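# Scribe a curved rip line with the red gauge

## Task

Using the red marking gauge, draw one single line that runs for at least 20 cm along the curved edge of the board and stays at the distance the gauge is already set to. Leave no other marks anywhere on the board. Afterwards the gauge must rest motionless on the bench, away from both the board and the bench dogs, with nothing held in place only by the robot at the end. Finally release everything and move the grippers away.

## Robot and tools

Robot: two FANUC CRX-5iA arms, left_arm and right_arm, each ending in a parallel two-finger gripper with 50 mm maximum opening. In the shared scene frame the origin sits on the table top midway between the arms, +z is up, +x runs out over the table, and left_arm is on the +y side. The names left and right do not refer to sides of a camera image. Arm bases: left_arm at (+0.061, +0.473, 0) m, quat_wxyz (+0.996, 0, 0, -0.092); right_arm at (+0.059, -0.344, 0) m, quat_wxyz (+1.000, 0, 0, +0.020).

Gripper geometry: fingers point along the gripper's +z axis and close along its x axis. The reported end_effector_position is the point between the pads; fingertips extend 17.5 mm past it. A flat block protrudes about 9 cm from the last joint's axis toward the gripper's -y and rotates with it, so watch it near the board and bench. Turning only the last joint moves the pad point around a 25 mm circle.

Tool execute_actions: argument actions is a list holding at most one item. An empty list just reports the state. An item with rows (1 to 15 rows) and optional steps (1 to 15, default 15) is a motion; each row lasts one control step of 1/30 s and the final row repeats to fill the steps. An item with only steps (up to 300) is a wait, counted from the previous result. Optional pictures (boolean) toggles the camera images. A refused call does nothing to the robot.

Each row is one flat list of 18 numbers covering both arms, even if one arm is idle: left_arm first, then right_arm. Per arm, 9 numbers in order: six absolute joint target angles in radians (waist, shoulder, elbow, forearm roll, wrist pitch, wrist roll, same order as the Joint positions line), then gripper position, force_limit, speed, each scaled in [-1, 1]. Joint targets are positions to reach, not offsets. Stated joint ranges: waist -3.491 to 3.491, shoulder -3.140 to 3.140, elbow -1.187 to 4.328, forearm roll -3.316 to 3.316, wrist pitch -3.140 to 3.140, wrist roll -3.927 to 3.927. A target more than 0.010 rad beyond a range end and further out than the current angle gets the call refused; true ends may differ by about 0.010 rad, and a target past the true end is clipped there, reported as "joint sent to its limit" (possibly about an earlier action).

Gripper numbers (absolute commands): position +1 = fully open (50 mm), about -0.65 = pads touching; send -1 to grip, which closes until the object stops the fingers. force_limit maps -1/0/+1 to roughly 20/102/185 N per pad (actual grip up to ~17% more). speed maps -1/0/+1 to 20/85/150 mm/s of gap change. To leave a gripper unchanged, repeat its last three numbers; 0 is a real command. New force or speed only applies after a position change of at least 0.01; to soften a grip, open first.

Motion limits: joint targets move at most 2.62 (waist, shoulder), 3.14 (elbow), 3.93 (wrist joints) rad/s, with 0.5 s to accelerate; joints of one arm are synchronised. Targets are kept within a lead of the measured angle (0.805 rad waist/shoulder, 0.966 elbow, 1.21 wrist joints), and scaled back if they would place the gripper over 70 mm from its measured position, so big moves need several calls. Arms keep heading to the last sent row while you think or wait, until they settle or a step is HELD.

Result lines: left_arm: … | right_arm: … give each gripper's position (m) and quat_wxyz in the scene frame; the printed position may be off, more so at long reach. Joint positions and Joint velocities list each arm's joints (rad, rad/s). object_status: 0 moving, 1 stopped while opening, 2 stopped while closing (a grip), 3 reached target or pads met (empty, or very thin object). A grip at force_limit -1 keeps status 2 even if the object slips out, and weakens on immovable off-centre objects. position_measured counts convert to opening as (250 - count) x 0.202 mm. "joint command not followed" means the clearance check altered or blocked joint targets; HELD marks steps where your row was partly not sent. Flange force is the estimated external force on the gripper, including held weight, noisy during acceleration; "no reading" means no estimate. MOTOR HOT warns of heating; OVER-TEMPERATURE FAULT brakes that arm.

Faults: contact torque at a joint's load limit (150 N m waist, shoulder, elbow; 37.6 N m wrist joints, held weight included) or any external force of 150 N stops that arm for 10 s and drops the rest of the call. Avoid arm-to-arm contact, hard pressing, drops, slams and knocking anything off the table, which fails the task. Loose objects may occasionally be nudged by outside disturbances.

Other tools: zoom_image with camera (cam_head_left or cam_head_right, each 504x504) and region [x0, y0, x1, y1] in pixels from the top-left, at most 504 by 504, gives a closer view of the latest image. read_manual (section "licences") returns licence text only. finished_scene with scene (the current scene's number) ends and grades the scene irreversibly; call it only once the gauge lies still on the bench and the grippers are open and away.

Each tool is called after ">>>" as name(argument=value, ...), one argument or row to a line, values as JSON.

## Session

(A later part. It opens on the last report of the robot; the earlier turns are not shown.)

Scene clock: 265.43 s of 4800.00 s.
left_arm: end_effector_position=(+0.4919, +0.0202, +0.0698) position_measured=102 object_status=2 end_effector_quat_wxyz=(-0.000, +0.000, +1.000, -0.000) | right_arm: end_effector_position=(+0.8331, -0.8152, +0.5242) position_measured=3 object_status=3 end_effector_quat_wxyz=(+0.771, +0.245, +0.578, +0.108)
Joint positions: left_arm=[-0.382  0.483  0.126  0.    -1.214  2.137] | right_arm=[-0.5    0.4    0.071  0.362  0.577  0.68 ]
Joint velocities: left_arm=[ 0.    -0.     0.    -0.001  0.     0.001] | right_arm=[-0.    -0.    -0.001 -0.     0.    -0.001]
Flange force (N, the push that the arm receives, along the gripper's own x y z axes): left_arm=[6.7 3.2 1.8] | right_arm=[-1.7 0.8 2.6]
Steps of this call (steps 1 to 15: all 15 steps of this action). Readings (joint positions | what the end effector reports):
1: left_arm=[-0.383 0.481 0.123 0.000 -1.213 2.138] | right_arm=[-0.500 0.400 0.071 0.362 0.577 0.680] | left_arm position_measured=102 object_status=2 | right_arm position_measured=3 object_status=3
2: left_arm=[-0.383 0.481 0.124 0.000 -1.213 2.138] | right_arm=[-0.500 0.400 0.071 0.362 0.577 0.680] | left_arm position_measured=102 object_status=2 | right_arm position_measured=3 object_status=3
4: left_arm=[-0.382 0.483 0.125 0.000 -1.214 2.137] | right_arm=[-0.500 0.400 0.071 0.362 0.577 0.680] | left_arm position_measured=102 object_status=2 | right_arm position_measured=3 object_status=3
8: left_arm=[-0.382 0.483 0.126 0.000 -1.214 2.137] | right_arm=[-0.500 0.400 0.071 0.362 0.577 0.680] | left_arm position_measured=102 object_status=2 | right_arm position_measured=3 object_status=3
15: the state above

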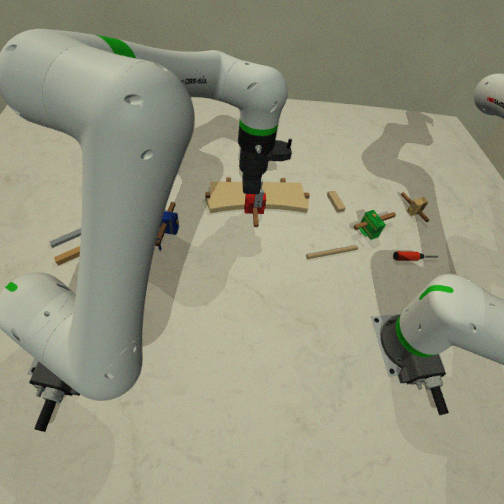

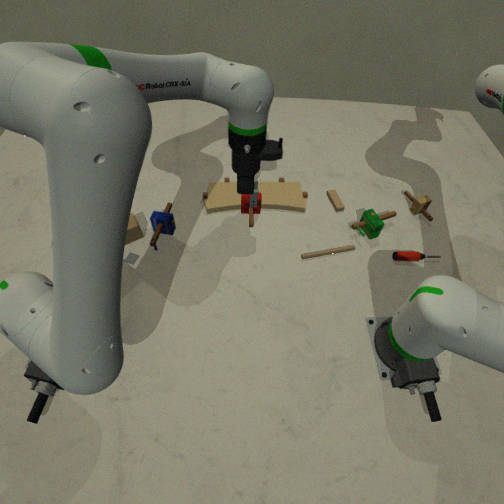

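>>> execute_actions(
  actions=[
    {"rows":[[-0.3821,0.4829,0.1259,0,-1.2138,2.187,-1,-0.4,-0.5,-0.5,0.4,0.071,0.362,0.577,0.68,1,0,0]]},
  ],
  pictures=false,
)

>>> execute_actions(
  actions=[
    {"rows":[[-0.3812,0.4845,0.1283,0,-1.2146,2.186,-1,-0.4,-0.5,-0.5,0.4,0.071,0.362,0.577,0.68,1,0,0]]},
  ],
  pictures=false,
)

Scene clock: 275.03 s of 4800.00 s.
left_arm: end_effector_position=(+0.4932, +0.0202, +0.0699) position_measured=102 object_status=2 end_effector_quat_wxyz=(+0.000, -0.025, +1.000, -0.000) | right_arm: end_effector_position=(+0.8331, -0.8152, +0.5242) position_measured=3 object_status=3 end_effector_quat_wxyz=(+0.771, +0.245, +0.578, +0.108)
Joint positions: left_arm=[-0.382  0.483  0.126  0.    -1.214  2.187] | right_arm=[-0.5    0.4    0.071  0.362  0.577  0.68 ]
Joint velocities: left_arm=[-0.001  0.001  0.001  0.     0.    -0.001] | right_arm=[-0.     0.     0.     0.     0.001  0.002]
Flange force (N, the push that the arm receives, along the gripper's own x y z axes): left_arm=[3.1 0.4 1.8] | right_arm=[-1.6 1.0 3.5]
Steps of this call (steps 1 to 15: the robot went on to your last target; steps 16 to 90: nothing new was sent; then 6.10 s passed at rest; steps 91 to 105: all 15 steps of this action). Readings (joint positions | what the end effector reports):
91: left_arm=[-0.382 0.483 0.126 0.000 -1.214 2.137] | right_arm=[-0.500 0.400 0.071 0.362 0.577 0.680] | left_arm position_measured=102 object_status=2 | right_arm position_measured=3 object_status=3
92: left_arm=[-0.382 0.483 0.126 0.000 -1.214 2.144] | right_arm=[-0.500 0.400 0.071 0.362 0.577 0.680] | left_arm position_measured=102 object_status=2 | right_arm position_measured=3 object_status=3
94: left_arm=[-0.382 0.483 0.126 0.000 -1.214 2.172] | right_arm=[-0.500 0.400 0.071 0.362 0.577 0.680] | left_arm position_measured=102 object_status=2 | right_arm position_measured=3 object_status=3
98: left_arm=[-0.382 0.483 0.126 0.000 -1.214 2.186] | right_arm=[-0.500 0.400 0.071 0.362 0.577 0.680] | left_arm position_measured=102 object_status=2 | right_arm position_measured=3 object_status=3
105: the state above

Scene clock: 275.53 s of 4800.00 s.
left_arm: end_effector_position=(+0.4941, +0.0202, +0.0699) position_measured=102 object_status=2 end_effector_quat_wxyz=(-0.000, -0.025, +1.000, +0.000) | right_arm: end_effector_position=(+0.8331, -0.8152, +0.5242) position_measured=3 object_status=3 end_effector_quat_wxyz=(+0.771, +0.245, +0.578, +0.108)
Joint positions: left_arm=[-0.381  0.485  0.128 -0.    -1.215  2.186] | right_arm=[-0.5    0.4    0.071  0.362  0.577  0.68 ]
Joint velocities: left_arm=[-0.001 -0.001 -0.001  0.    -0.    -0.001] | right_arm=[-0.     0.     0.     0.    -0.001  0.   ]
Flange force (N, the push that the arm receives, along the gripper's own x y z axes): left_arm=[14.0 -0.2 -1.3] | right_arm=[-1.9 -0.2 1.7]
Steps of this call (steps 1 to 15: all 15 steps of this action). Readings (joint positions | what the end effector reports):
1: left_arm=[-0.382 0.483 0.126 -0.000 -1.214 2.187] | right_arm=[-0.500 0.400 0.071 0.362 0.577 0.680] | left_arm position_measured=102 object_status=2 | right_arm position_measured=3 object_status=3
2: left_arm=[-0.382 0.484 0.127 -0.000 -1.214 2.187] | right_arm=[-0.500 0.400 0.071 0.362 0.577 0.680] | left_arm position_measured=102 object_status=2 | right_arm position_measured=3 object_status=3
4: left_arm=[-0.381 0.484 0.128 -0.000 -1.214 2.187] | right_arm=[-0.500 0.400 0.071 0.362 0.577 0.680] | left_arm position_measured=102 object_status=2 | right_arm position_measured=3 object_status=3
8: left_arm=[-0.381 0.484 0.128 -0.000 -1.215 2.186] | right_arm=[-0.500 0.400 0.071 0.362 0.577 0.680] | left_arm position_measured=102 object_status=2 | right_arm position_measured=3 object_status=3
15: the state above

>>> execute_actions(
  actions=[
    {"rows":[[-0.3933,0.4631,0.0972,0,-1.2049,2.1481,-1,-0.4,-0.5,-0.5,0.4,0.071,0.362,0.577,0.68,1,0,0]],"steps":8},
  ],
  pictures=false,
)

>>> execute_actions(
  actions=[
    {"rows":[[-0.5405,0.6948,0.4554,0,-1.3314,2.1655,-1,-0.4,-0.5,-0.5,0.4,0.071,0.362,0.577,0.68,1,0,0]]},
  ],
  pictures=false,
)

>>> execute_actions(
  actions=[
    {"rows":[[-0.5376,0.6997,0.4634,0,-1.3345,2.1626,-1,-0.4,-0.5,-0.5,0.4,0.071,0.362,0.577,0.68,1,0,0]]},
  ],
)

>>> zoom_image(
  camera="cam_head_right",
  region=[200,160,320,250],
)

Scene clock: 290.40 s of 4800.00 s.
left_arm: end_effector_position=(+0.4802, +0.0201, +0.0699) position_measured=102 object_status=2 end_effector_quat_wxyz=(+0.000, -0.000, +1.000, -0.000) | right_arm: end_effector_position=(+0.8331, -0.8152, +0.5242) position_measured=3 object_status=3 end_effector_quat_wxyz=(+0.771, +0.245, +0.578, +0.108)
Joint positions: left_arm=[-0.393  0.463  0.098 -0.    -1.205  2.149] | right_arm=[-0.5    0.4    0.071  0.362  0.577  0.68 ]
Joint velocities: left_arm=[-0.001 -0.005 -0.007  0.001  0.002 -0.012] | right_arm=[-0.     0.     0.     0.    -0.    -0.001]
Flange force (N, the push that the arm receives, along the gripper's own x y z axes): left_arm=[-1.7 -7.6 3.2] | right_arm=[-1.9 0.1 3.3]
Steps of this call (steps 1 to 15: the robot went on to your last target; steps 16 to 90: nothing new was sent; then 11.60 s passed at rest; steps 91 to 98: all 8 steps of this action). Readings (joint positions | what the end effector reports):
91: left_arm=[-0.381 0.484 0.128 -0.000 -1.214 2.185] | right_arm=[-0.500 0.400 0.071 0.362 0.577 0.680] | left_arm position_measured=102 object_status=2 | right_arm position_measured=3 object_status=3
92: left_arm=[-0.383 0.481 0.122 -0.000 -1.212 2.178] | right_arm=[-0.500 0.400 0.071 0.362 0.577 0.680] | left_arm position_measured=102 object_status=2 | right_arm position_measured=3 object_status=3
94: left_arm=[-0.390 0.469 0.105 -0.000 -1.207 2.157] | right_arm=[-0.500 0.400 0.071 0.362 0.577 0.680] | left_arm position_measured=102 object_status=2 | right_arm position_measured=3 object_status=3
98: the state above

Scene clock: 290.90 s of 4800.00 s.
left_arm: end_effector_position=(+0.4810, -0.0982, +0.0699) position_measured=102 object_status=2 end_effector_quat_wxyz=(-0.000, +0.064, +0.998, +0.000) | right_arm: end_effector_position=(+0.8331, -0.8152, +0.5242) position_measured=3 object_status=3 end_effector_quat_wxyz=(+0.771, +0.245, +0.578, +0.108)
Joint positions: left_arm=[-0.539  0.692  0.45  -0.    -1.33   2.165] | right_arm=[-0.5    0.4    0.071  0.362  0.577  0.68 ]
Joint velocities: left_arm=[-0.075  0.124  0.19  -0.001 -0.065  0.01 ] | right_arm=[ 0.    -0.     0.     0.     0.001  0.001]
Flange force (N, the push that the arm receives, along the gripper's own x y z axes): left_arm=[-4.4 -17.5 7.5] | right_arm=[-1.8 0.6 2.9]
Steps of this call (steps 1 to 15: all 15 steps of this action). Readings (joint positions | what the end effector reports):
1: left_arm=[-0.393 0.464 0.098 -0.000 -1.205 2.148] | right_arm=[-0.500 0.400 0.071 0.362 0.577 0.680] | left_arm position_measured=102 object_status=2 | right_arm position_measured=3 object_status=3
2: left_arm=[-0.396 0.467 0.103 -0.000 -1.208 2.148] | right_arm=[-0.500 0.400 0.071 0.362 0.577 0.680] | left_arm position_measured=102 object_status=2 | right_arm position_measured=3 object_status=3
4: left_arm=[-0.409 0.488 0.135 -0.000 -1.220 2.150] | right_arm=[-0.500 0.400 0.071 0.362 0.577 0.680] | left_arm position_measured=102 object_status=2 | right_arm position_measured=3 object_status=3
8: left_arm=[-0.466 0.576 0.272 -0.000 -1.269 2.157] | right_arm=[-0.500 0.400 0.071 0.362 0.577 0.680] | left_arm position_measured=102 object_status=2 | right_arm position_measured=3 object_status=3
15: the state above

Scene clock: 291.40 s of 4800.00 s.
left_arm: end_effector_position=(+0.4838, -0.0998, +0.0700) position_measured=102 object_status=2 end_effector_quat_wxyz=(+0.000, +0.065, +0.998, +0.000) | right_arm: end_effector_position=(+0.8331, -0.8152, +0.5242) position_measured=3 object_status=3 end_effector_quat_wxyz=(+0.771, +0.245, +0.578, +0.108)
Joint positions: left_arm=[-0.538  0.7    0.463 -0.    -1.334  2.163] | right_arm=[-0.5    0.4    0.071  0.362  0.577  0.68 ]
Joint velocities: left_arm=[ 0.001  0.001  0.001 -0.     0.    -0.001] | right_arm=[-0.     0.001 -0.    -0.    -0.    -0.001]
Flange force (N, the push that the arm receives, along the gripper's own x y z axes): left_arm=[5.7 4.4 3.3] | right_arm=[-1.9 0.0 2.0]
Steps of this call (steps 1 to 15: all 15 steps of this action). Readings (joint positions | what the end effector reports):
1: left_arm=[-0.540 0.694 0.455 -0.000 -1.331 2.165] | right_arm=[-0.500 0.400 0.071 0.362 0.577 0.680] | left_arm position_measured=102 object_status=2 | right_arm position_measured=3 object_status=3
2: left_arm=[-0.539 0.696 0.458 -0.000 -1.332 2.165] | right_arm=[-0.500 0.400 0.071 0.362 0.577 0.680] | left_arm position_measured=102 object_status=2 | right_arm position_measured=3 object_status=3
4: left_arm=[-0.538 0.699 0.462 -0.000 -1.334 2.163] | right_arm=[-0.500 0.400 0.071 0.362 0.577 0.680] | left_arm position_measured=102 object_status=2 | right_arm position_measured=3 object_status=3
8: left_arm=[-0.538 0.700 0.463 -0.000 -1.334 2.163] | right_arm=[-0.500 0.400 0.071 0.362 0.577 0.680] | left_arm position_measured=102 object_status=2 | right_arm position_measured=3 object_status=3
15: the state above

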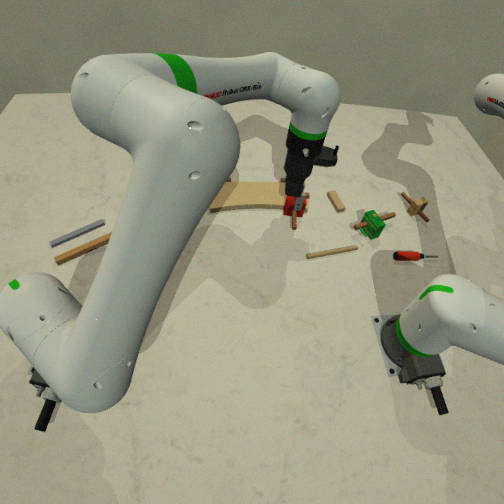

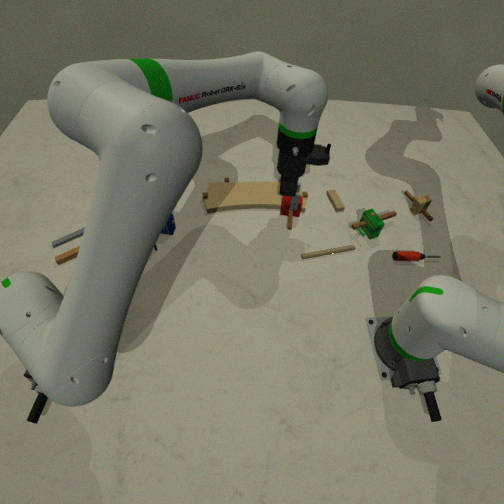

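Region (200, 160, 320, 250) of cam_head_right's 504x504 image, scaled by 4.200, with more detail than that image has; it fills the top 378 rows of this view, and the rest is white.

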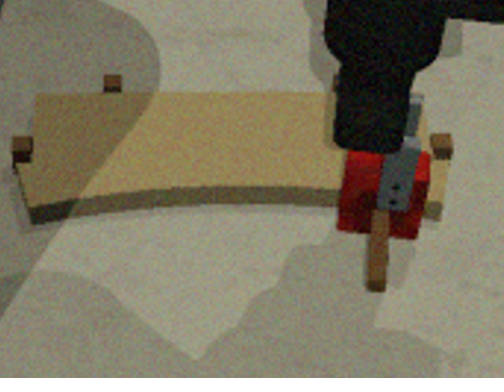

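>>> execute_actions(
  actions=[
    {"rows":[[-0.5357,0.703,0.4688,0,-1.3366,2.1207,-1,-0.4,-0.5,-0.5,0.4,0.071,0.362,0.577,0.68,1,0,0]]},
  ],
  pictures=false,
)

>>> execute_actions(
  actions=[
    {"rows":[[-0.5342,0.7055,0.4728,0,-1.3381,2.1192,-1,-0.4,-0.5,-0.5,0.4,0.071,0.362,0.577,0.68,1,0,0]]},
  ],
  pictures=false,
)

Scene clock: 306.07 s of 4800.00 s.
left_arm: end_effector_position=(+0.4848, -0.0997, +0.0700) position_measured=102 object_status=2 end_effector_quat_wxyz=(+0.000, +0.085, +0.996, +0.000) | right_arm: end_effector_position=(+0.8331, -0.8152, +0.5242) position_measured=3 object_status=3 end_effector_quat_wxyz=(+0.771, +0.245, +0.578, +0.108)
Joint positions: left_arm=[-0.536  0.703  0.469 -0.    -1.337  2.121] | right_arm=[-0.5    0.4    0.071  0.362  0.577  0.68 ]
Joint velocities: left_arm=[-0.    -0.001  0.001  0.    -0.    -0.   ] | right_arm=[ 0.001 -0.     0.    -0.    -0.001 -0.001]
Flange force (N, the push that the arm receives, along the gripper's own x y z axes): left_arm=[4.0 2.5 2.4] | right_arm=[-1.2 0.5 2.1]
Steps of this call (steps 1 to 15: the robot went on to your last target; steps 16 to 90: nothing new was sent; then 11.17 s passed at rest; steps 91 to 105: all 15 steps of this action). Readings (joint positions | what the end effector reports):
91: left_arm=[-0.538 0.700 0.464 -0.000 -1.335 2.162] | right_arm=[-0.500 0.400 0.071 0.362 0.577 0.680] | left_arm position_measured=102 object_status=2 | right_arm position_measured=3 object_status=3
92: left_arm=[-0.537 0.700 0.464 -0.000 -1.335 2.155] | right_arm=[-0.500 0.400 0.071 0.362 0.577 0.680] | left_arm position_measured=102 object_status=2 | right_arm position_measured=3 object_status=3
94: left_arm=[-0.536 0.702 0.467 -0.000 -1.336 2.131] | right_arm=[-0.500 0.400 0.071 0.362 0.577 0.680] | left_arm position_measured=102 object_status=2 | right_arm position_measured=3 object_status=3
98: left_arm=[-0.536 0.703 0.469 -0.000 -1.337 2.121] | right_arm=[-0.500 0.400 0.071 0.362 0.577 0.680] | left_arm position_measured=102 object_status=2 | right_arm position_measured=3 object_status=3
105: the state above

Scene clock: 306.57 s of 4800.00 s.
left_arm: end_effector_position=(+0.4864, -0.0997, +0.0700) position_measured=102 object_status=2 end_effector_quat_wxyz=(+0.000, +0.085, +0.996, +0.000) | right_arm: end_effector_position=(+0.8331, -0.8152, +0.5242) position_measured=3 object_status=3 end_effector_quat_wxyz=(+0.771, +0.245, +0.578, +0.108)
Joint positions: left_arm=[-0.534  0.705  0.473 -0.    -1.338  2.119] | right_arm=[-0.5    0.4    0.071  0.362  0.577  0.68 ]
Joint velocities: left_arm=[-0.    -0.001 -0.001 -0.     0.    -0.002] | right_arm=[ 0.     0.    -0.    -0.001  0.001  0.001]
Flange force (N, the push that the arm receives, along the gripper's own x y z axes): left_arm=[4.2 3.1 2.1] | right_arm=[-1.7 0.8 1.5]
Steps of this call (steps 1 to 15: all 15 steps of this action). Readings (joint positions | what the end effector reports):
1: left_arm=[-0.536 0.703 0.469 -0.000 -1.337 2.121] | right_arm=[-0.500 0.400 0.071 0.362 0.577 0.680] | left_arm position_measured=102 object_status=2 | right_arm position_measured=3 object_status=3
2: left_arm=[-0.535 0.704 0.471 -0.000 -1.337 2.120] | right_arm=[-0.500 0.400 0.071 0.362 0.577 0.680] | left_arm position_measured=102 object_status=2 | right_arm position_measured=3 object_status=3
4: left_arm=[-0.534 0.705 0.472 -0.000 -1.338 2.119] | right_arm=[-0.500 0.400 0.071 0.362 0.577 0.680] | left_arm position_measured=102 object_status=2 | right_arm position_measured=3 object_status=3
8: left_arm=[-0.534 0.705 0.473 -0.000 -1.338 2.119] | right_arm=[-0.500 0.400 0.071 0.362 0.577 0.680] | left_arm position_measured=102 object_status=2 | right_arm position_measured=3 object_status=3
15: the state above

>>> execute_actions(
  actions=[
    {"rows":[[-0.5323,0.7088,0.4782,0,-1.3402,2.1173,-1,-0.4,-0.5,-0.5,0.4,0.071,0.362,0.577,0.68,1,0,0]]},
  ],
  pictures=false,
)

>>> execute_actions(
  actions=[
    {"rows":[[-0.5308,0.7113,0.4822,0,-1.3417,2.1158,-1,-0.4,-0.5,-0.5,0.4,0.071,0.362,0.577,0.68,1,0,0]]},
  ],
  pictures=false,
)

Scene clock: 312.53 s of 4800.00 s.
left_arm: end_effector_position=(+0.4883, -0.0997, +0.0700) position_measured=102 object_status=2 end_effector_quat_wxyz=(-0.000, +0.085, +0.996, -0.000) | right_arm: end_effector_position=(+0.8331, -0.8152, +0.5242) position_measured=3 object_status=3 end_effector_quat_wxyz=(+0.771, +0.245, +0.578, +0.108)
Joint positions: left_arm=[-0.532  0.709  0.478  0.    -1.34   2.117] | right_arm=[-0.5    0.4    0.071  0.362  0.577  0.68 ]
Joint velocities: left_arm=[ 0.002  0.001  0.    -0.     0.    -0.001] | right_arm=[-0.     0.     0.001 -0.001  0.     0.002]
Flange force (N, the push that the arm receives, along the gripper's own x y z axes): left_arm=[28.8 -0.7 -5.5] | right_arm=[-1.7 0.3 3.7]
Steps of this call (steps 1 to 15: the robot went on to your last target; steps 16 to 90: nothing new was sent; then 2.47 s passed at rest; steps 91 to 105: all 15 steps of this action). Readings (joint positions | what the end effector reports):
91: left_arm=[-0.534 0.706 0.473 -0.000 -1.338 2.119] | right_arm=[-0.500 0.400 0.071 0.362 0.577 0.680] | left_arm position_measured=102 object_status=2 | right_arm position_measured=3 object_status=3
92: left_arm=[-0.533 0.707 0.475 -0.000 -1.339 2.118] | right_arm=[-0.500 0.400 0.071 0.362 0.577 0.680] | left_arm position_measured=102 object_status=2 | right_arm position_measured=3 object_status=3
94: left_arm=[-0.533 0.708 0.477 0.000 -1.340 2.118] | right_arm=[-0.500 0.400 0.071 0.362 0.577 0.680] | left_arm position_measured=102 object_status=2 | right_arm position_measured=3 object_status=3
98: left_arm=[-0.532 0.709 0.478 0.000 -1.340 2.117] | right_arm=[-0.500 0.400 0.071 0.362 0.577 0.680] | left_arm position_measured=102 object_status=2 | right_arm position_measured=3 object_status=3
105: the state above

Scene clock: 313.03 s of 4800.00 s.
left_arm: end_effector_position=(+0.4898, -0.0997, +0.0700) position_measured=102 object_status=2 end_effector_quat_wxyz=(-0.000, +0.085, +0.996, -0.000) | right_arm: end_effector_position=(+0.8331, -0.8152, +0.5242) position_measured=3 object_status=3 end_effector_quat_wxyz=(+0.771, +0.245, +0.578, +0.108)
Joint positions: left_arm=[-0.531  0.711  0.482  0.    -1.342  2.116] | right_arm=[-0.5    0.4    0.071  0.362  0.577  0.68 ]
Joint velocities: left_arm=[ 0.001 -0.    -0.     0.    -0.    -0.001] | right_arm=[ 0.001  0.     0.001  0.    -0.    -0.001]
Flange force (N, the push that the arm receives, along the gripper's own x y z axes): left_arm=[53.0 -8.1 -18.2] | right_arm=[-1.3 1.2 2.4]
Steps of this call (steps 1 to 15: all 15 steps of this action). Readings (joint positions | what the end effector reports):
1: left_arm=[-0.532 0.709 0.479 0.000 -1.340 2.117] | right_arm=[-0.500 0.400 0.071 0.362 0.577 0.680] | left_arm position_measured=102 object_status=2 | right_arm position_measured=3 object_status=3
2: left_arm=[-0.532 0.710 0.480 0.000 -1.341 2.117] | right_arm=[-0.500 0.400 0.071 0.362 0.577 0.680] | left_arm position_measured=102 object_status=2 | right_arm position_measured=3 object_status=3
4: left_arm=[-0.531 0.711 0.481 0.000 -1.342 2.116] | right_arm=[-0.500 0.400 0.071 0.362 0.577 0.680] | left_arm position_measured=102 object_status=2 | right_arm position_measured=3 object_status=3
8: left_arm=[-0.531 0.711 0.482 0.000 -1.342 2.116] | right_arm=[-0.500 0.400 0.071 0.362 0.577 0.680] | left_arm position_measured=102 object_status=2 | right_arm position_measured=3 object_status=3
15: the state above

>>> execute_actions(
  actions=[
    {"rows":[[-0.5332,0.7072,0.4755,0,-1.3391,2.1182,-1,-0.4,-0.5,-0.5,0.4,0.071,0.362,0.577,0.68,1,0,0]]},
  ],
  pictures=false,
)

>>> execute_actions(
  actions=[
    {"rows":[[-0.5332,0.7072,0.4755,0,-1.3391,2.138,-1,-0.4,-0.5,-0.5,0.4,0.071,0.362,0.577,0.68,1,0,0]]},
  ],
  pictures=false,
)

>>> execute_actions(
  actions=[
    {"rows":[[-0.5332,0.7072,0.4755,0,-1.3391,2.158,-1,-0.4,-0.5,-0.5,0.4,0.071,0.362,0.577,0.68,1,0,0]]},
  ],
  pictures=false,
)

Scene clock: 329.43 s of 4800.00 s.
left_arm: end_effector_position=(+0.4875, -0.0996, +0.0698) position_measured=102 object_status=2 end_effector_quat_wxyz=(+0.000, +0.085, +0.996, +0.000) | right_arm: end_effector_position=(+0.8331, -0.8152, +0.5242) position_measured=3 object_status=3 end_effector_quat_wxyz=(+0.771, +0.245, +0.578, +0.108)
Joint positions: left_arm=[-0.533  0.707  0.475 -0.    -1.339  2.118] | right_arm=[-0.5    0.4    0.071  0.362  0.577  0.68 ]
Joint velocities: left_arm=[-0.001 -0.     0.     0.003 -0.001  0.001] | right_arm=[ 0.    -0.    -0.    -0.001  0.001  0.001]
Flange force (N, the push that the arm receives, along the gripper's own x y z axes): left_arm=[7.8 -0.2 5.3] | right_arm=[-1.4 0.8 2.9]
Steps of this call (steps 1 to 15: the robot went on to your last target; steps 16 to 90: nothing new was sent; then 12.90 s passed at rest; steps 91 to 105: all 15 steps of this action). Readings (joint positions | what the end effector reports):
91: left_arm=[-0.531 0.711 0.482 -0.000 -1.342 2.116] | right_arm=[-0.500 0.400 0.071 0.362 0.577 0.680] | left_arm position_measured=102 object_status=2 | right_arm position_measured=3 object_status=3
92: left_arm=[-0.531 0.710 0.480 -0.000 -1.340 2.116] | right_arm=[-0.500 0.400 0.071 0.362 0.577 0.680] | left_arm position_measured=102 object_status=2 | right_arm position_measured=3 object_status=3
94: left_arm=[-0.532 0.708 0.477 -0.001 -1.339 2.118] | right_arm=[-0.500 0.400 0.071 0.362 0.577 0.680] | left_arm position_measured=102 object_status=2 | right_arm position_measured=3 object_status=3
98: left_arm=[-0.533 0.708 0.476 -0.001 -1.339 2.118] | right_arm=[-0.500 0.400 0.071 0.362 0.577 0.680] | left_arm position_measured=102 object_status=2 | right_arm position_measured=3 object_status=3
105: the state above

Scene clock: 329.93 s of 4800.00 s.
left_arm: end_effector_position=(+0.4879, -0.0997, +0.0700) position_measured=102 object_status=2 end_effector_quat_wxyz=(+0.000, +0.075, +0.997, -0.000) | right_arm: end_effector_position=(+0.8331, -0.8152, +0.5242) position_measured=3 object_status=3 end_effector_quat_wxyz=(+0.771, +0.245, +0.578, +0.108)
Joint positions: left_arm=[-0.533  0.707  0.475  0.    -1.339  2.138] | right_arm=[-0.5    0.4    0.071  0.362  0.577  0.68 ]
Joint velocities: left_arm=[-0.002 -0.001  0.001 -0.001 -0.     0.001] | right_arm=[-0.     0.     0.    -0.    -0.001 -0.   ]
Flange force (N, the push that the arm receives, along the gripper's own x y z axes): left_arm=[5.8 -0.1 2.5] | right_arm=[-0.9 1.2 1.4]
Steps of this call (steps 1 to 15: all 15 steps of this action). Readings (joint positions | what the end effector reports):
1: left_arm=[-0.533 0.707 0.475 -0.000 -1.339 2.119] | right_arm=[-0.500 0.400 0.071 0.362 0.577 0.680] | left_arm position_measured=102 object_status=2 | right_arm position_measured=3 object_status=3
2: left_arm=[-0.533 0.707 0.475 -0.000 -1.339 2.125] | right_arm=[-0.500 0.400 0.071 0.362 0.577 0.680] | left_arm position_measured=102 object_status=2 | right_arm position_measured=3 object_status=3
4: left_arm=[-0.533 0.707 0.475 0.000 -1.339 2.135] | right_arm=[-0.500 0.400 0.071 0.362 0.577 0.680] | left_arm position_measured=102 object_status=2 | right_arm position_measured=3 object_status=3
8: left_arm=[-0.533 0.707 0.475 0.000 -1.339 2.138] | right_arm=[-0.500 0.400 0.071 0.362 0.577 0.680] | left_arm position_measured=102 object_status=2 | right_arm position_measured=3 object_status=3
15: the state above

Scene clock: 330.43 s of 4800.00 s.
left_arm: end_effector_position=(+0.4883, -0.0998, +0.0700) position_measured=102 object_status=2 end_effector_quat_wxyz=(-0.000, +0.065, +0.998, +0.000) | right_arm: end_effector_position=(+0.8331, -0.8152, +0.5242) position_measured=3 object_status=3 end_effector_quat_wxyz=(+0.771, +0.245, +0.578, +0.108)
Joint positions: left_arm=[-0.533  0.707  0.475  0.    -1.339  2.158] | right_arm=[-0.5    0.4    0.071  0.362  0.577  0.68 ]
Joint velocities: left_arm=[-0.     0.001  0.    -0.     0.    -0.001] | right_arm=[-0.  0.  0. -0.  0. -0.]
Flange force (N, the push that the arm receives, along the gripper's own x y z axes): left_arm=[14.1 3.2 1.6] | right_arm=[-1.4 0.7 2.2]
Steps of this call (steps 1 to 15: all 15 steps of this action). Readings (joint positions | what the end effector reports):
1: left_arm=[-0.533 0.707 0.475 0.000 -1.339 2.139] | right_arm=[-0.500 0.400 0.071 0.362 0.577 0.680] | left_arm position_measured=102 object_status=2 | right_arm position_measured=3 object_status=3
2: left_arm=[-0.533 0.707 0.475 0.000 -1.339 2.144] | right_arm=[-0.500 0.400 0.071 0.362 0.577 0.680] | left_arm position_measured=102 object_status=2 | right_arm position_measured=3 object_status=3
4: left_arm=[-0.533 0.707 0.475 0.000 -1.339 2.154] | right_arm=[-0.500 0.400 0.071 0.362 0.577 0.680] | left_arm position_measured=102 object_status=2 | right_arm position_measured=3 object_status=3
8: left_arm=[-0.533 0.707 0.475 0.000 -1.339 2.158] | right_arm=[-0.500 0.400 0.071 0.362 0.577 0.680] | left_arm position_measured=102 object_status=2 | right_arm position_measured=3 object_status=3
15: the state above

>>> execute_actions(
  actions=[
    {"rows":[[-0.5332,0.7098,0.4701,0,-1.3311,2.146,-1,-0.4,-0.5,-0.5,0.4,0.071,0.362,0.577,0.68,1,0,0]]},
  ],
  pictures=false,
)

>>> execute_actions(
  actions=[
    {"rows":[[-0.5332,0.7111,0.4674,0,-1.3271,2.146,-1,-0.4,-0.5,-0.5,0.4,0.071,0.362,0.577,0.68,1,0,0]]},
  ],
  pictures=false,
)

Scene clock: 342.10 s of 4800.00 s.
left_arm: end_effector_position=(+0.4882, -0.0997, +0.0659) position_measured=102 object_status=2 end_effector_quat_wxyz=(+0.000, +0.071, +0.997, +0.000) | right_arm: end_effector_position=(+0.8331, -0.8152, +0.5242) position_measured=3 object_status=3 end_effector_quat_wxyz=(+0.771, +0.245, +0.578, +0.108)
Joint positions: left_arm=[-0.533  0.71   0.47  -0.    -1.331  2.146] | right_arm=[-0.5    0.4    0.071  0.362  0.577  0.68 ]
Joint velocities: left_arm=[ 0.001  0.     0.     0.001 -0.    -0.001] | right_arm=[ 0.    -0.     0.    -0.    -0.001  0.002]
Flange force (N, the push that the arm receives, along the gripper's own x y z axes): left_arm=[5.9 0.7 1.0] | right_arm=[-1.6 0.2 2.1]
Steps of this call (steps 1 to 15: the robot went on to your last target; steps 16 to 90: nothing new was sent; then 8.17 s passed at rest; steps 91 to 105: all 15 steps of this action). Readings (joint positions | what the end effector reports):
91: left_arm=[-0.533 0.707 0.475 0.000 -1.339 2.158] | right_arm=[-0.500 0.400 0.071 0.362 0.577 0.680] | left_arm position_measured=102 object_status=2 | right_arm position_measured=3 object_status=3
92: left_arm=[-0.533 0.708 0.474 -0.000 -1.336 2.154] | right_arm=[-0.500 0.400 0.071 0.362 0.577 0.680] | left_arm position_measured=102 object_status=2 | right_arm position_measured=3 object_status=3
94: left_arm=[-0.533 0.710 0.471 -0.000 -1.332 2.148] | right_arm=[-0.500 0.400 0.071 0.362 0.577 0.680] | left_arm position_measured=102 object_status=2 | right_arm position_measured=3 object_status=3
98: left_arm=[-0.533 0.710 0.470 -0.000 -1.331 2.146] | right_arm=[-0.500 0.400 0.071 0.362 0.577 0.680] | left_arm position_measured=102 object_status=2 | right_arm position_measured=3 object_status=3
105: the state above

Scene clock: 342.60 s of 4800.00 s.
left_arm: end_effector_position=(+0.4881, -0.0998, +0.0640) position_measured=102 object_status=2 end_effector_quat_wxyz=(+0.000, +0.071, +0.997, -0.000) | right_arm: end_effector_position=(+0.8331, -0.8152, +0.5242) position_measured=3 object_status=3 end_effector_quat_wxyz=(+0.771, +0.245, +0.578, +0.108)
Joint positions: left_arm=[-0.533  0.711  0.467  0.    -1.327  2.146] | right_arm=[-0.5    0.4    0.071  0.362  0.577  0.68 ]
Joint velocities: left_arm=[-0.001  0.     0.    -0.     0.    -0.001] | right_arm=[ 0.     0.    -0.     0.     0.001  0.   ]
Flange force (N, the push that the arm receives, along the gripper's own x y z axes): left_arm=[24.1 9.8 -39.9] | right_arm=[-1.2 1.2 2.7]
Steps of this call (steps 1 to 15: all 15 steps of this action). Readings (joint positions | what the end effector reports):
1: left_arm=[-0.533 0.710 0.470 -0.000 -1.331 2.146] | right_arm=[-0.500 0.400 0.071 0.362 0.577 0.680] | left_arm position_measured=102 object_status=2 | right_arm position_measured=3 object_status=3
2: left_arm=[-0.533 0.710 0.469 -0.000 -1.329 2.146] | right_arm=[-0.500 0.400 0.071 0.362 0.577 0.680] | left_arm position_measured=102 object_status=2 | right_arm position_measured=3 object_status=3
4: left_arm=[-0.533 0.710 0.468 0.000 -1.328 2.146] | right_arm=[-0.500 0.400 0.071 0.362 0.577 0.680] | left_arm position_measured=102 object_status=2 | right_arm position_measured=3 object_status=3
8: left_arm=[-0.533 0.711 0.468 0.000 -1.327 2.146] | right_arm=[-0.500 0.400 0.071 0.362 0.577 0.680] | left_arm position_measured=102 object_status=2 | right_arm position_measured=3 object_status=3
15: the state above

>>> execute_actions(
  actions=[
    {"rows":[[-0.5332,0.7104,0.4689,0,-1.3293,2.146,-1,-0.4,-0.5,-0.5,0.4,0.071,0.362,0.577,0.68,1,0,0]]},
  ],
)

>>> zoom_image(
  camera="cam_head_right",
  region=[250,165,320,235],
)

Scene clock: 348.90 s of 4800.00 s.
left_arm: end_effector_position=(+0.4881, -0.0997, +0.0648) position_measured=102 object_status=2 end_effector_quat_wxyz=(-0.000, +0.071, +0.997, +0.000) | right_arm: end_effector_position=(+0.8331, -0.8152, +0.5242) position_measured=3 object_status=3 end_effector_quat_wxyz=(+0.771, +0.245, +0.578, +0.108)
Joint positions: left_arm=[-0.533  0.711  0.469 -0.    -1.329  2.146] | right_arm=[-0.5    0.4    0.071  0.362  0.577  0.68 ]
Joint velocities: left_arm=[ 0.001 -0.001  0.001  0.     0.    -0.002] | right_arm=[ 0.    -0.    -0.     0.    -0.     0.002]
Flange force (N, the push that the arm receives, along the gripper's own x y z axes): left_arm=[12.6 1.3 -11.5] | right_arm=[-1.4 0.6 2.4]
Steps of this call (steps 1 to 15: the robot went on to your last target; steps 16 to 90: nothing new was sent; then 2.80 s passed at rest; steps 91 to 105: all 15 steps of this action). Readings (joint positions | what the end effector reports):
91: left_arm=[-0.533 0.711 0.467 -0.000 -1.327 2.146] | right_arm=[-0.500 0.400 0.071 0.362 0.577 0.680] | left_arm position_measured=102 object_status=2 | right_arm position_measured=3 object_status=3
92: left_arm=[-0.533 0.711 0.468 -0.000 -1.328 2.146] | right_arm=[-0.500 0.400 0.071 0.362 0.577 0.680] | left_arm position_measured=102 object_status=2 | right_arm position_measured=3 object_status=3
94: left_arm=[-0.533 0.711 0.468 -0.000 -1.329 2.146] | right_arm=[-0.500 0.400 0.071 0.362 0.577 0.680] | left_arm position_measured=102 object_status=2 | right_arm position_measured=3 object_status=3
98: left_arm=[-0.533 0.711 0.469 -0.000 -1.329 2.146] | right_arm=[-0.500 0.400 0.071 0.362 0.577 0.680] | left_arm position_measured=102 object_status=2 | right_arm position_measured=3 object_status=3
105: the state above

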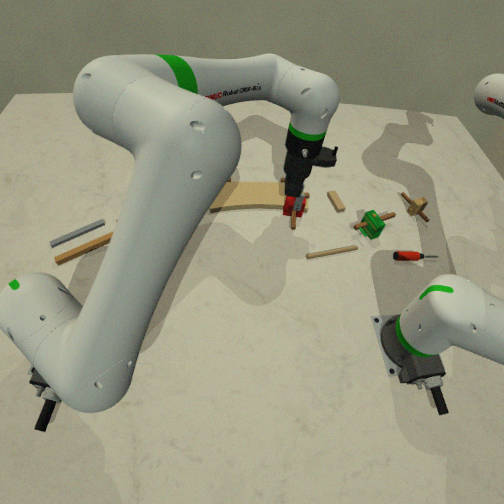

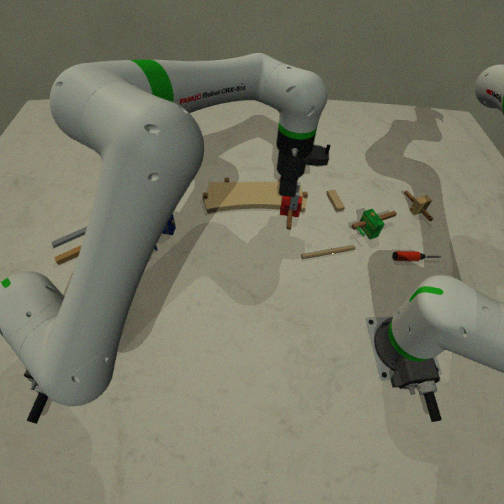

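Region (250, 165, 320, 235) of cam_head_right's 504x504 image, scaled by 7.200, with more detail than that image has.

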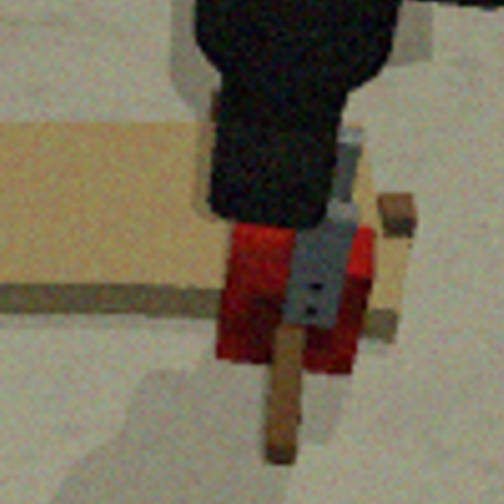

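>>> execute_actions(
  actions=[
    {"rows":[[-0.5272,0.701,0.453,0,-1.3228,2.1485,-1,-0.4,-0.5,-0.5,0.4,0.071,0.362,0.577,0.68,1,0,0],[-0.5272,0.701,0.453,0,-1.3228,2.1485,-1,-0.4,-0.5,-0.5,0.4,0.071,0.362,0.577,0.68,1,0,0],[-0.5212,0.6914,0.4374,0,-1.3168,2.151,-1,-0.4,-0.5,-0.5,0.4,0.071,0.362,0.577,0.68,1,0,0],[-0.5212,0.6914,0.4374,0,-1.3168,2.151,-1,-0.4,-0.5,-0.5,0.4,0.071,0.362,0.577,0.68,1,0,0],[-0.5091,0.6723,0.4063,0,-1.3048,2.156,-1,-0.4,-0.5,-0.5,0.4,0.071,0.362,0.577,0.68,1,0,0]]},
  ],
  pictures=false,
)

Scene clock: 371.93 s of 4800.00 s.
left_arm: end_effector_position=(+0.4907, -0.0800, +0.0648) position_measured=102 object_status=2 end_effector_quat_wxyz=(-0.000, +0.054, +0.999, -0.000) | right_arm: end_effector_position=(+0.8331, -0.8152, +0.5242) position_measured=3 object_status=3 end_effector_quat_wxyz=(+0.771, +0.245, +0.578, +0.108)
Joint positions: left_arm=[-0.509  0.672  0.406  0.    -1.305  2.156] | right_arm=[-0.5    0.4    0.071  0.362  0.577  0.68 ]
Joint velocities: left_arm=[ 0.    -0.003 -0.001 -0.     0.     0.002] | right_arm=[ 0.     0.     0.    -0.    -0.001 -0.001]
Flange force (N, the push that the arm receives, along the gripper's own x y z axes): left_arm=[10.0 -2.4 -9.3] | right_arm=[-1.7 -0.2 2.9]
Steps of this call (steps 1 to 15: the robot went on to your last target; steps 16 to 90: nothing new was sent; then 19.53 s passed at rest; steps 91 to 105: all 15 steps of this action). Readings (joint positions | what the end effector reports):
91: left_arm=[-0.533 0.710 0.469 0.000 -1.329 2.146] | right_arm=[-0.500 0.400 0.071 0.362 0.577 0.680] | left_arm position_measured=102 object_status=2 | right_arm position_measured=3 object_status=3
92: left_arm=[-0.531 0.707 0.464 0.000 -1.327 2.146] | right_arm=[-0.500 0.400 0.071 0.362 0.577 0.680] | left_arm position_measured=102 object_status=2 | right_arm position_measured=3 object_status=3
94: left_arm=[-0.527 0.700 0.452 0.000 -1.322 2.148] | right_arm=[-0.500 0.400 0.071 0.362 0.577 0.680] | left_arm position_measured=102 object_status=2 | right_arm position_measured=3 object_status=3
98: left_arm=[-0.513 0.678 0.415 0.000 -1.308 2.154] | right_arm=[-0.500 0.400 0.071 0.362 0.577 0.680] | left_arm position_measured=102 object_status=2 | right_arm position_measured=3 object_status=3
105: the state above

>>> execute_actions(
  actions=[
    {"rows":[[-0.4845,0.6345,0.3458,0,-1.2821,2.165,-1,-0.4,-0.5,-0.5,0.4,0.071,0.362,0.577,0.68,1,0,0]]},
  ],
  pictures=false,
)

>>> execute_actions(
  actions=[
    {"rows":[[-0.4595,0.5971,0.2869,0,-1.2606,2.174,-1,-0.4,-0.5,-0.5,0.4,0.071,0.362,0.577,0.68,1,0,0]]},
  ],
)

>>> zoom_image(
  camera="cam_head_right",
  region=[250,165,320,235],
)

Scene clock: 380.97 s of 4800.00 s.
left_arm: end_effector_position=(+0.4927, -0.0599, +0.0648) position_measured=102 object_status=2 end_effector_quat_wxyz=(+0.000, +0.037, +0.999, +0.000) | right_arm: end_effector_position=(+0.8331, -0.8152, +0.5242) position_measured=3 object_status=3 end_effector_quat_wxyz=(+0.771, +0.245, +0.578, +0.108)
Joint positions: left_arm=[-0.485  0.635  0.346 -0.    -1.282  2.165] | right_arm=[-0.5    0.4    0.071  0.362  0.577  0.68 ]
Joint velocities: left_arm=[ 0.002  0.    -0.001 -0.    -0.     0.   ] | right_arm=[-0.     0.     0.     0.     0.    -0.001]
Flange force (N, the push that the arm receives, along the gripper's own x y z axes): left_arm=[9.3 1.3 -8.1] | right_arm=[-2.0 0.8 1.3]
Steps of this call (steps 1 to 15: the robot went on to your last target; steps 16 to 90: nothing new was sent; then 5.53 s passed at rest; steps 91 to 105: all 15 steps of this action). Readings (joint positions | what the end effector reports):
91: left_arm=[-0.509 0.672 0.406 0.000 -1.305 2.156] | right_arm=[-0.500 0.400 0.071 0.362 0.577 0.680] | left_arm position_measured=102 object_status=2 | right_arm position_measured=3 object_status=3
92: left_arm=[-0.507 0.668 0.400 -0.000 -1.302 2.157] | right_arm=[-0.500 0.400 0.071 0.362 0.577 0.680] | left_arm position_measured=102 object_status=2 | right_arm position_measured=3 object_status=3
94: left_arm=[-0.495 0.651 0.372 -0.000 -1.292 2.161] | right_arm=[-0.500 0.400 0.071 0.362 0.577 0.680] | left_arm position_measured=102 object_status=2 | right_arm position_measured=3 object_status=3
98: left_arm=[-0.485 0.635 0.347 -0.000 -1.282 2.165] | right_arm=[-0.500 0.400 0.071 0.362 0.577 0.680] | left_arm position_measured=102 object_status=2 | right_arm position_measured=3 object_status=3
105: the state above

Scene clock: 381.47 s of 4800.00 s.
left_arm: end_effector_position=(+0.4939, -0.0399, +0.0648) position_measured=102 object_status=2 end_effector_quat_wxyz=(+0.000, +0.020, +1.000, +0.000) | right_arm: end_effector_position=(+0.8331, -0.8152, +0.5242) position_measured=3 object_status=3 end_effector_quat_wxyz=(+0.771, +0.245, +0.578, +0.108)
Joint positions: left_arm=[-0.46   0.597  0.287 -0.    -1.261  2.174] | right_arm=[-0.5    0.4    0.071  0.362  0.577  0.68 ]
Joint velocities: left_arm=[ 0.001 -0.     0.     0.     0.     0.001] | right_arm=[ 0.     0.    -0.001  0.001 -0.    -0.001]
Flange force (N, the push that the arm receives, along the gripper's own x y z axes): left_arm=[4.0 0.4 -6.2] | right_arm=[-2.4 0.0 1.3]
Steps of this call (steps 1 to 15: all 15 steps of this action). Readings (joint positions | what the end effector reports):
1: left_arm=[-0.484 0.634 0.345 -0.000 -1.282 2.165] | right_arm=[-0.500 0.400 0.071 0.362 0.577 0.680] | left_arm position_measured=102 object_status=2 | right_arm position_measured=3 object_status=3
2: left_arm=[-0.482 0.630 0.339 -0.000 -1.280 2.166] | right_arm=[-0.500 0.400 0.071 0.362 0.577 0.680] | left_arm position_measured=102 object_status=2 | right_arm position_measured=3 object_status=3
4: left_arm=[-0.470 0.613 0.311 -0.000 -1.270 2.170] | right_arm=[-0.500 0.400 0.071 0.362 0.577 0.680] | left_arm position_measured=102 object_status=2 | right_arm position_measured=3 object_status=3
8: left_arm=[-0.460 0.598 0.288 -0.000 -1.261 2.174] | right_arm=[-0.500 0.400 0.071 0.362 0.577 0.680] | left_arm position_measured=102 object_status=2 | right_arm position_measured=3 object_status=3
15: the state above

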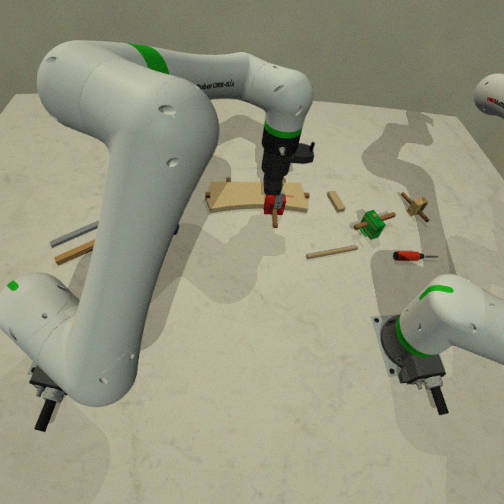

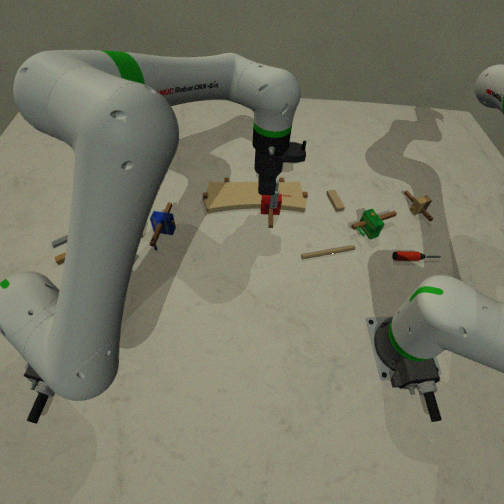

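Region (250, 165, 320, 235) of cam_head_right's 504x504 image, scaled by 7.200, with more detail than that image has.

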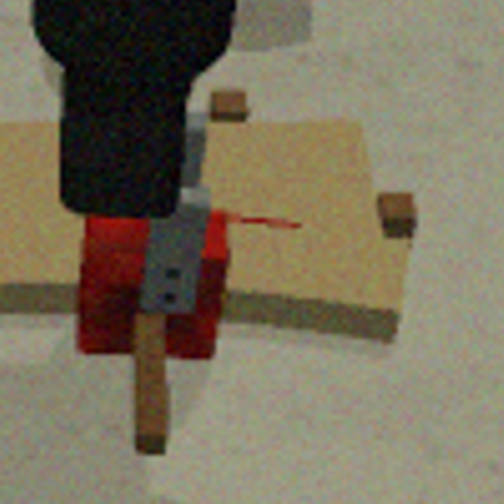

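>>> execute_actions(
  actions=[
    {"rows":[[-0.4335,0.5613,0.2309,0,-1.2404,2.182,-1,-0.4,-0.5,-0.5,0.4,0.071,0.362,0.577,0.68,1,0,0]]},
  ],
  pictures=false,
)

>>> execute_actions(
  actions=[
    {"rows":[[-0.4077,0.5249,0.1752,0,-1.2211,2.19,-1,-0.4,-0.5,-0.5,0.4,0.071,0.362,0.577,0.68,1,0,0]]},
  ],
  pictures=false,
)

Scene clock: 388.73 s of 4800.00 s.
left_arm: end_effector_position=(+0.4950, -0.0198, +0.0646) position_measured=102 object_status=2 end_effector_quat_wxyz=(-0.000, +0.003, +1.000, -0.000) | right_arm: end_effector_position=(+0.8331, -0.8152, +0.5242) position_measured=3 object_status=3 end_effector_quat_wxyz=(+0.771, +0.245, +0.578, +0.108)
Joint positions: left_arm=[-0.434  0.561  0.231  0.    -1.24   2.182] | right_arm=[-0.5    0.4    0.071  0.362  0.577  0.68 ]
Joint velocities: left_arm=[-0.001 -0.001 -0.001  0.     0.    -0.   ] | right_arm=[-0.     0.001 -0.    -0.001 -0.    -0.001]
Flange force (N, the push that the arm receives, along the gripper's own x y z axes): left_arm=[13.0 -5.7 -11.2] | right_arm=[-1.8 0.7 3.5]
Steps of this call (steps 1 to 15: the robot went on to your last target; steps 16 to 90: nothing new was sent; then 3.77 s passed at rest; steps 91 to 105: all 15 steps of this action). Readings (joint positions | what the end effector reports):
91: left_arm=[-0.459 0.597 0.286 0.000 -1.260 2.174] | right_arm=[-0.500 0.400 0.071 0.362 0.577 0.680] | left_arm position_measured=102 object_status=2 | right_arm position_measured=3 object_status=3
92: left_arm=[-0.457 0.593 0.281 0.000 -1.258 2.175] | right_arm=[-0.500 0.400 0.071 0.362 0.577 0.680] | left_arm position_measured=102 object_status=2 | right_arm position_measured=3 object_status=3
94: left_arm=[-0.444 0.576 0.253 0.000 -1.249 2.179] | right_arm=[-0.500 0.400 0.071 0.362 0.577 0.680] | left_arm position_measured=102 object_status=2 | right_arm position_measured=3 object_status=3
98: left_arm=[-0.434 0.562 0.232 0.000 -1.241 2.182] | right_arm=[-0.500 0.400 0.071 0.362 0.577 0.680] | left_arm position_measured=102 object_status=2 | right_arm position_measured=3 object_status=3
105: the state above

Scene clock: 389.23 s of 4800.00 s.
left_arm: end_effector_position=(+0.4949, +0.0003, +0.0645) position_measured=102 object_status=2 end_effector_quat_wxyz=(+0.000, -0.014, +1.000, -0.000) | right_arm: end_effector_position=(+0.8331, -0.8152, +0.5242) position_measured=3 object_status=3 end_effector_quat_wxyz=(+0.771, +0.245, +0.578, +0.108)
Joint positions: left_arm=[-0.408  0.525  0.175  0.    -1.221  2.19 ] | right_arm=[-0.5    0.4    0.071  0.362  0.577  0.68 ]
Joint velocities: left_arm=[ 0.001 -0.003 -0.001  0.     0.     0.001] | right_arm=[ 0.001  0.     0.     0.     0.001 -0.001]
Flange force (N, the push that the arm receives, along the gripper's own x y z axes): left_arm=[15.3 -3.1 -11.7] | right_arm=[-1.0 0.3 3.5]
Steps of this call (steps 1 to 15: all 15 steps of this action). Readings (joint positions | what the end effector reports):
1: left_arm=[-0.433 0.561 0.230 0.000 -1.240 2.182] | right_arm=[-0.500 0.400 0.071 0.362 0.577 0.680] | left_arm position_measured=102 object_status=2 | right_arm position_measured=3 object_status=3
2: left_arm=[-0.431 0.557 0.225 0.000 -1.238 2.183] | right_arm=[-0.500 0.400 0.071 0.362 0.577 0.680] | left_arm position_measured=102 object_status=2 | right_arm position_measured=3 object_status=3
4: left_arm=[-0.418 0.539 0.197 0.000 -1.229 2.187] | right_arm=[-0.500 0.400 0.071 0.362 0.577 0.680] | left_arm position_measured=102 object_status=2 | right_arm position_measured=3 object_status=3
8: left_arm=[-0.408 0.525 0.176 0.000 -1.221 2.190] | right_arm=[-0.500 0.400 0.071 0.362 0.577 0.680] | left_arm position_measured=102 object_status=2 | right_arm position_measured=3 object_status=3
15: the state above

>>> execute_actions(
  actions=[
    {"rows":[[-0.3817,0.4884,0.1205,0,-1.2029,2.197,-1,-0.4,-0.5,-0.5,0.4,0.071,0.362,0.577,0.68,1,0,0]]},
  ],
  pictures=false,
)

>>> execute_actions(
  actions=[
    {"rows":[[-0.3482,0.4434,0.0546,0,-1.182,2.2045,-1,-0.4,-0.5,-0.5,0.4,0.071,0.362,0.577,0.68,1,0,0]]},
  ],
  pictures=false,
)

Scene clock: 405.37 s of 4800.00 s.
left_arm: end_effector_position=(+0.4939, +0.0203, +0.0644) position_measured=102 object_status=2 end_effector_quat_wxyz=(+0.000, -0.030, +1.000, +0.000) | right_arm: end_effector_position=(+0.8331, -0.8152, +0.5242) position_measured=3 object_status=3 end_effector_quat_wxyz=(+0.771, +0.245, +0.578, +0.108)
Joint positions: left_arm=[-0.382  0.488  0.121 -0.    -1.203  2.197] | right_arm=[-0.5    0.4    0.071  0.362  0.577  0.68 ]
Joint velocities: left_arm=[ 0.    -0.001 -0.001 -0.    -0.     0.   ] | right_arm=[ 0.     0.001  0.    -0.001  0.001 -0.001]
Flange force (N, the push that the arm receives, along the gripper's own x y z axes): left_arm=[9.3 -0.3 -10.6] | right_arm=[-1.7 0.6 3.5]
Steps of this call (steps 1 to 15: the robot went on to your last target; steps 16 to 90: nothing new was sent; then 12.63 s passed at rest; steps 91 to 105: all 15 steps of this action). Readings (joint positions | what the end effector reports):
91: left_arm=[-0.407 0.524 0.174 -0.000 -1.221 2.190] | right_arm=[-0.500 0.400 0.071 0.362 0.577 0.680] | left_arm position_measured=102 object_status=2 | right_arm position_measured=3 object_status=3
92: left_arm=[-0.405 0.521 0.169 -0.000 -1.219 2.191] | right_arm=[-0.500 0.400 0.071 0.362 0.577 0.680] | left_arm position_measured=102 object_status=2 | right_arm position_measured=3 object_status=3
94: left_arm=[-0.392 0.503 0.142 -0.000 -1.210 2.194] | right_arm=[-0.500 0.400 0.071 0.362 0.577 0.680] | left_arm position_measured=102 object_status=2 | right_arm position_measured=3 object_status=3
98: left_arm=[-0.382 0.489 0.121 -0.000 -1.203 2.197] | right_arm=[-0.500 0.400 0.071 0.362 0.577 0.680] | left_arm position_measured=102 object_status=2 | right_arm position_measured=3 object_status=3
105: the state above

Scene clock: 405.87 s of 4800.00 s.
left_arm: end_effector_position=(+0.4919, +0.0451, +0.0643) position_measured=102 object_status=2 end_effector_quat_wxyz=(+0.000, -0.051, +0.999, +0.000) | right_arm: end_effector_position=(+0.8331, -0.8152, +0.5242) position_measured=3 object_status=3 end_effector_quat_wxyz=(+0.771, +0.245, +0.578, +0.108)
Joint positions: left_arm=[-0.348  0.443  0.055 -0.    -1.182  2.204] | right_arm=[-0.5    0.4    0.071  0.362  0.577  0.68 ]
Joint velocities: left_arm=[-0.    -0.003 -0.     0.    -0.    -0.   ] | right_arm=[-0.001 -0.     0.     0.     0.001  0.001]
Flange force (N, the push that the arm receives, along the gripper's own x y z axes): left_arm=[5.8 -2.8 -9.0] | right_arm=[-2.3 -0.7 3.1]
Steps of this call (steps 1 to 15: all 15 steps of this action). Readings (joint positions | what the end effector reports):
1: left_arm=[-0.381 0.488 0.120 -0.000 -1.203 2.197] | right_arm=[-0.500 0.400 0.071 0.362 0.577 0.680] | left_arm position_measured=102 object_status=2 | right_arm position_measured=3 object_status=3
2: left_arm=[-0.379 0.484 0.114 -0.000 -1.201 2.198] | right_arm=[-0.500 0.400 0.071 0.362 0.577 0.680] | left_arm position_measured=102 object_status=2 | right_arm position_measured=3 object_status=3
4: left_arm=[-0.364 0.464 0.085 -0.000 -1.192 2.201] | right_arm=[-0.500 0.400 0.071 0.362 0.577 0.680] | left_arm position_measured=102 object_status=2 | right_arm position_measured=3 object_status=3
8: left_arm=[-0.349 0.444 0.056 -0.000 -1.182 2.204] | right_arm=[-0.500 0.400 0.071 0.362 0.577 0.680] | left_arm position_measured=102 object_status=2 | right_arm position_measured=3 object_status=3
15: the state above

Add +0.6 mm x, −0.25 mm z.

>>> execute_actions(
  actions=[
    {"rows":[[-0.3127,0.3991,-0.009,0,-1.1627,2.211,-1,-0.4,-0.5,-0.5,0.4,0.071,0.362,0.577,0.68,1,0,0]]},
  ],
  pictures=false,
)

Scene clock: 411.20 s of 4800.00 s.
left_arm: end_effector_position=(+0.4896, +0.0700, +0.0642) position_measured=102 object_status=2 end_effector_quat_wxyz=(-0.000, -0.072, +0.997, -0.000) | right_arm: end_effector_position=(+0.8331, -0.8152, +0.5242) position_measured=3 object_status=3 end_effector_quat_wxyz=(+0.771, +0.245, +0.578, +0.108)
Joint positions: left_arm=[-0.313  0.399 -0.009  0.    -1.163  2.211] | right_arm=[-0.5    0.4    0.071  0.362  0.577  0.68 ]
Joint velocities: left_arm=[ 0.002 -0.001  0.     0.     0.    -0.002] | right_arm=[-0.    -0.    -0.     0.001 -0.    -0.001]
Flange force (N, the push that the arm receives, along the gripper's own x y z axes): left_arm=[19.9 -8.8 -15.3] | right_arm=[-1.6 0.1 0.7]
Steps of this call (steps 1 to 15: the robot went on to your last target; steps 16 to 90: nothing new was sent; then 1.83 s passed at rest; steps 91 to 105: all 15 steps of this action). Readings (joint positions | what the end effector reports):
91: left_arm=[-0.348 0.443 0.054 0.000 -1.182 2.205] | right_arm=[-0.500 0.400 0.071 0.362 0.577 0.680] | left_arm position_measured=102 object_status=2 | right_arm position_measured=3 object_status=3
92: left_arm=[-0.345 0.439 0.048 0.000 -1.180 2.205] | right_arm=[-0.500 0.400 0.071 0.362 0.577 0.680] | left_arm position_measured=102 object_status=2 | right_arm position_measured=3 object_status=3
94: left_arm=[-0.329 0.419 0.019 0.000 -1.171 2.208] | right_arm=[-0.500 0.400 0.071 0.362 0.577 0.680] | left_arm position_measured=102 object_status=2 | right_arm position_measured=3 object_status=3
98: left_arm=[-0.313 0.400 -0.008 0.000 -1.163 2.211] | right_arm=[-0.500 0.400 0.071 0.362 0.577 0.680] | left_arm position_measured=102 object_status=2 | right_arm position_measured=3 object_status=3
105: the state above


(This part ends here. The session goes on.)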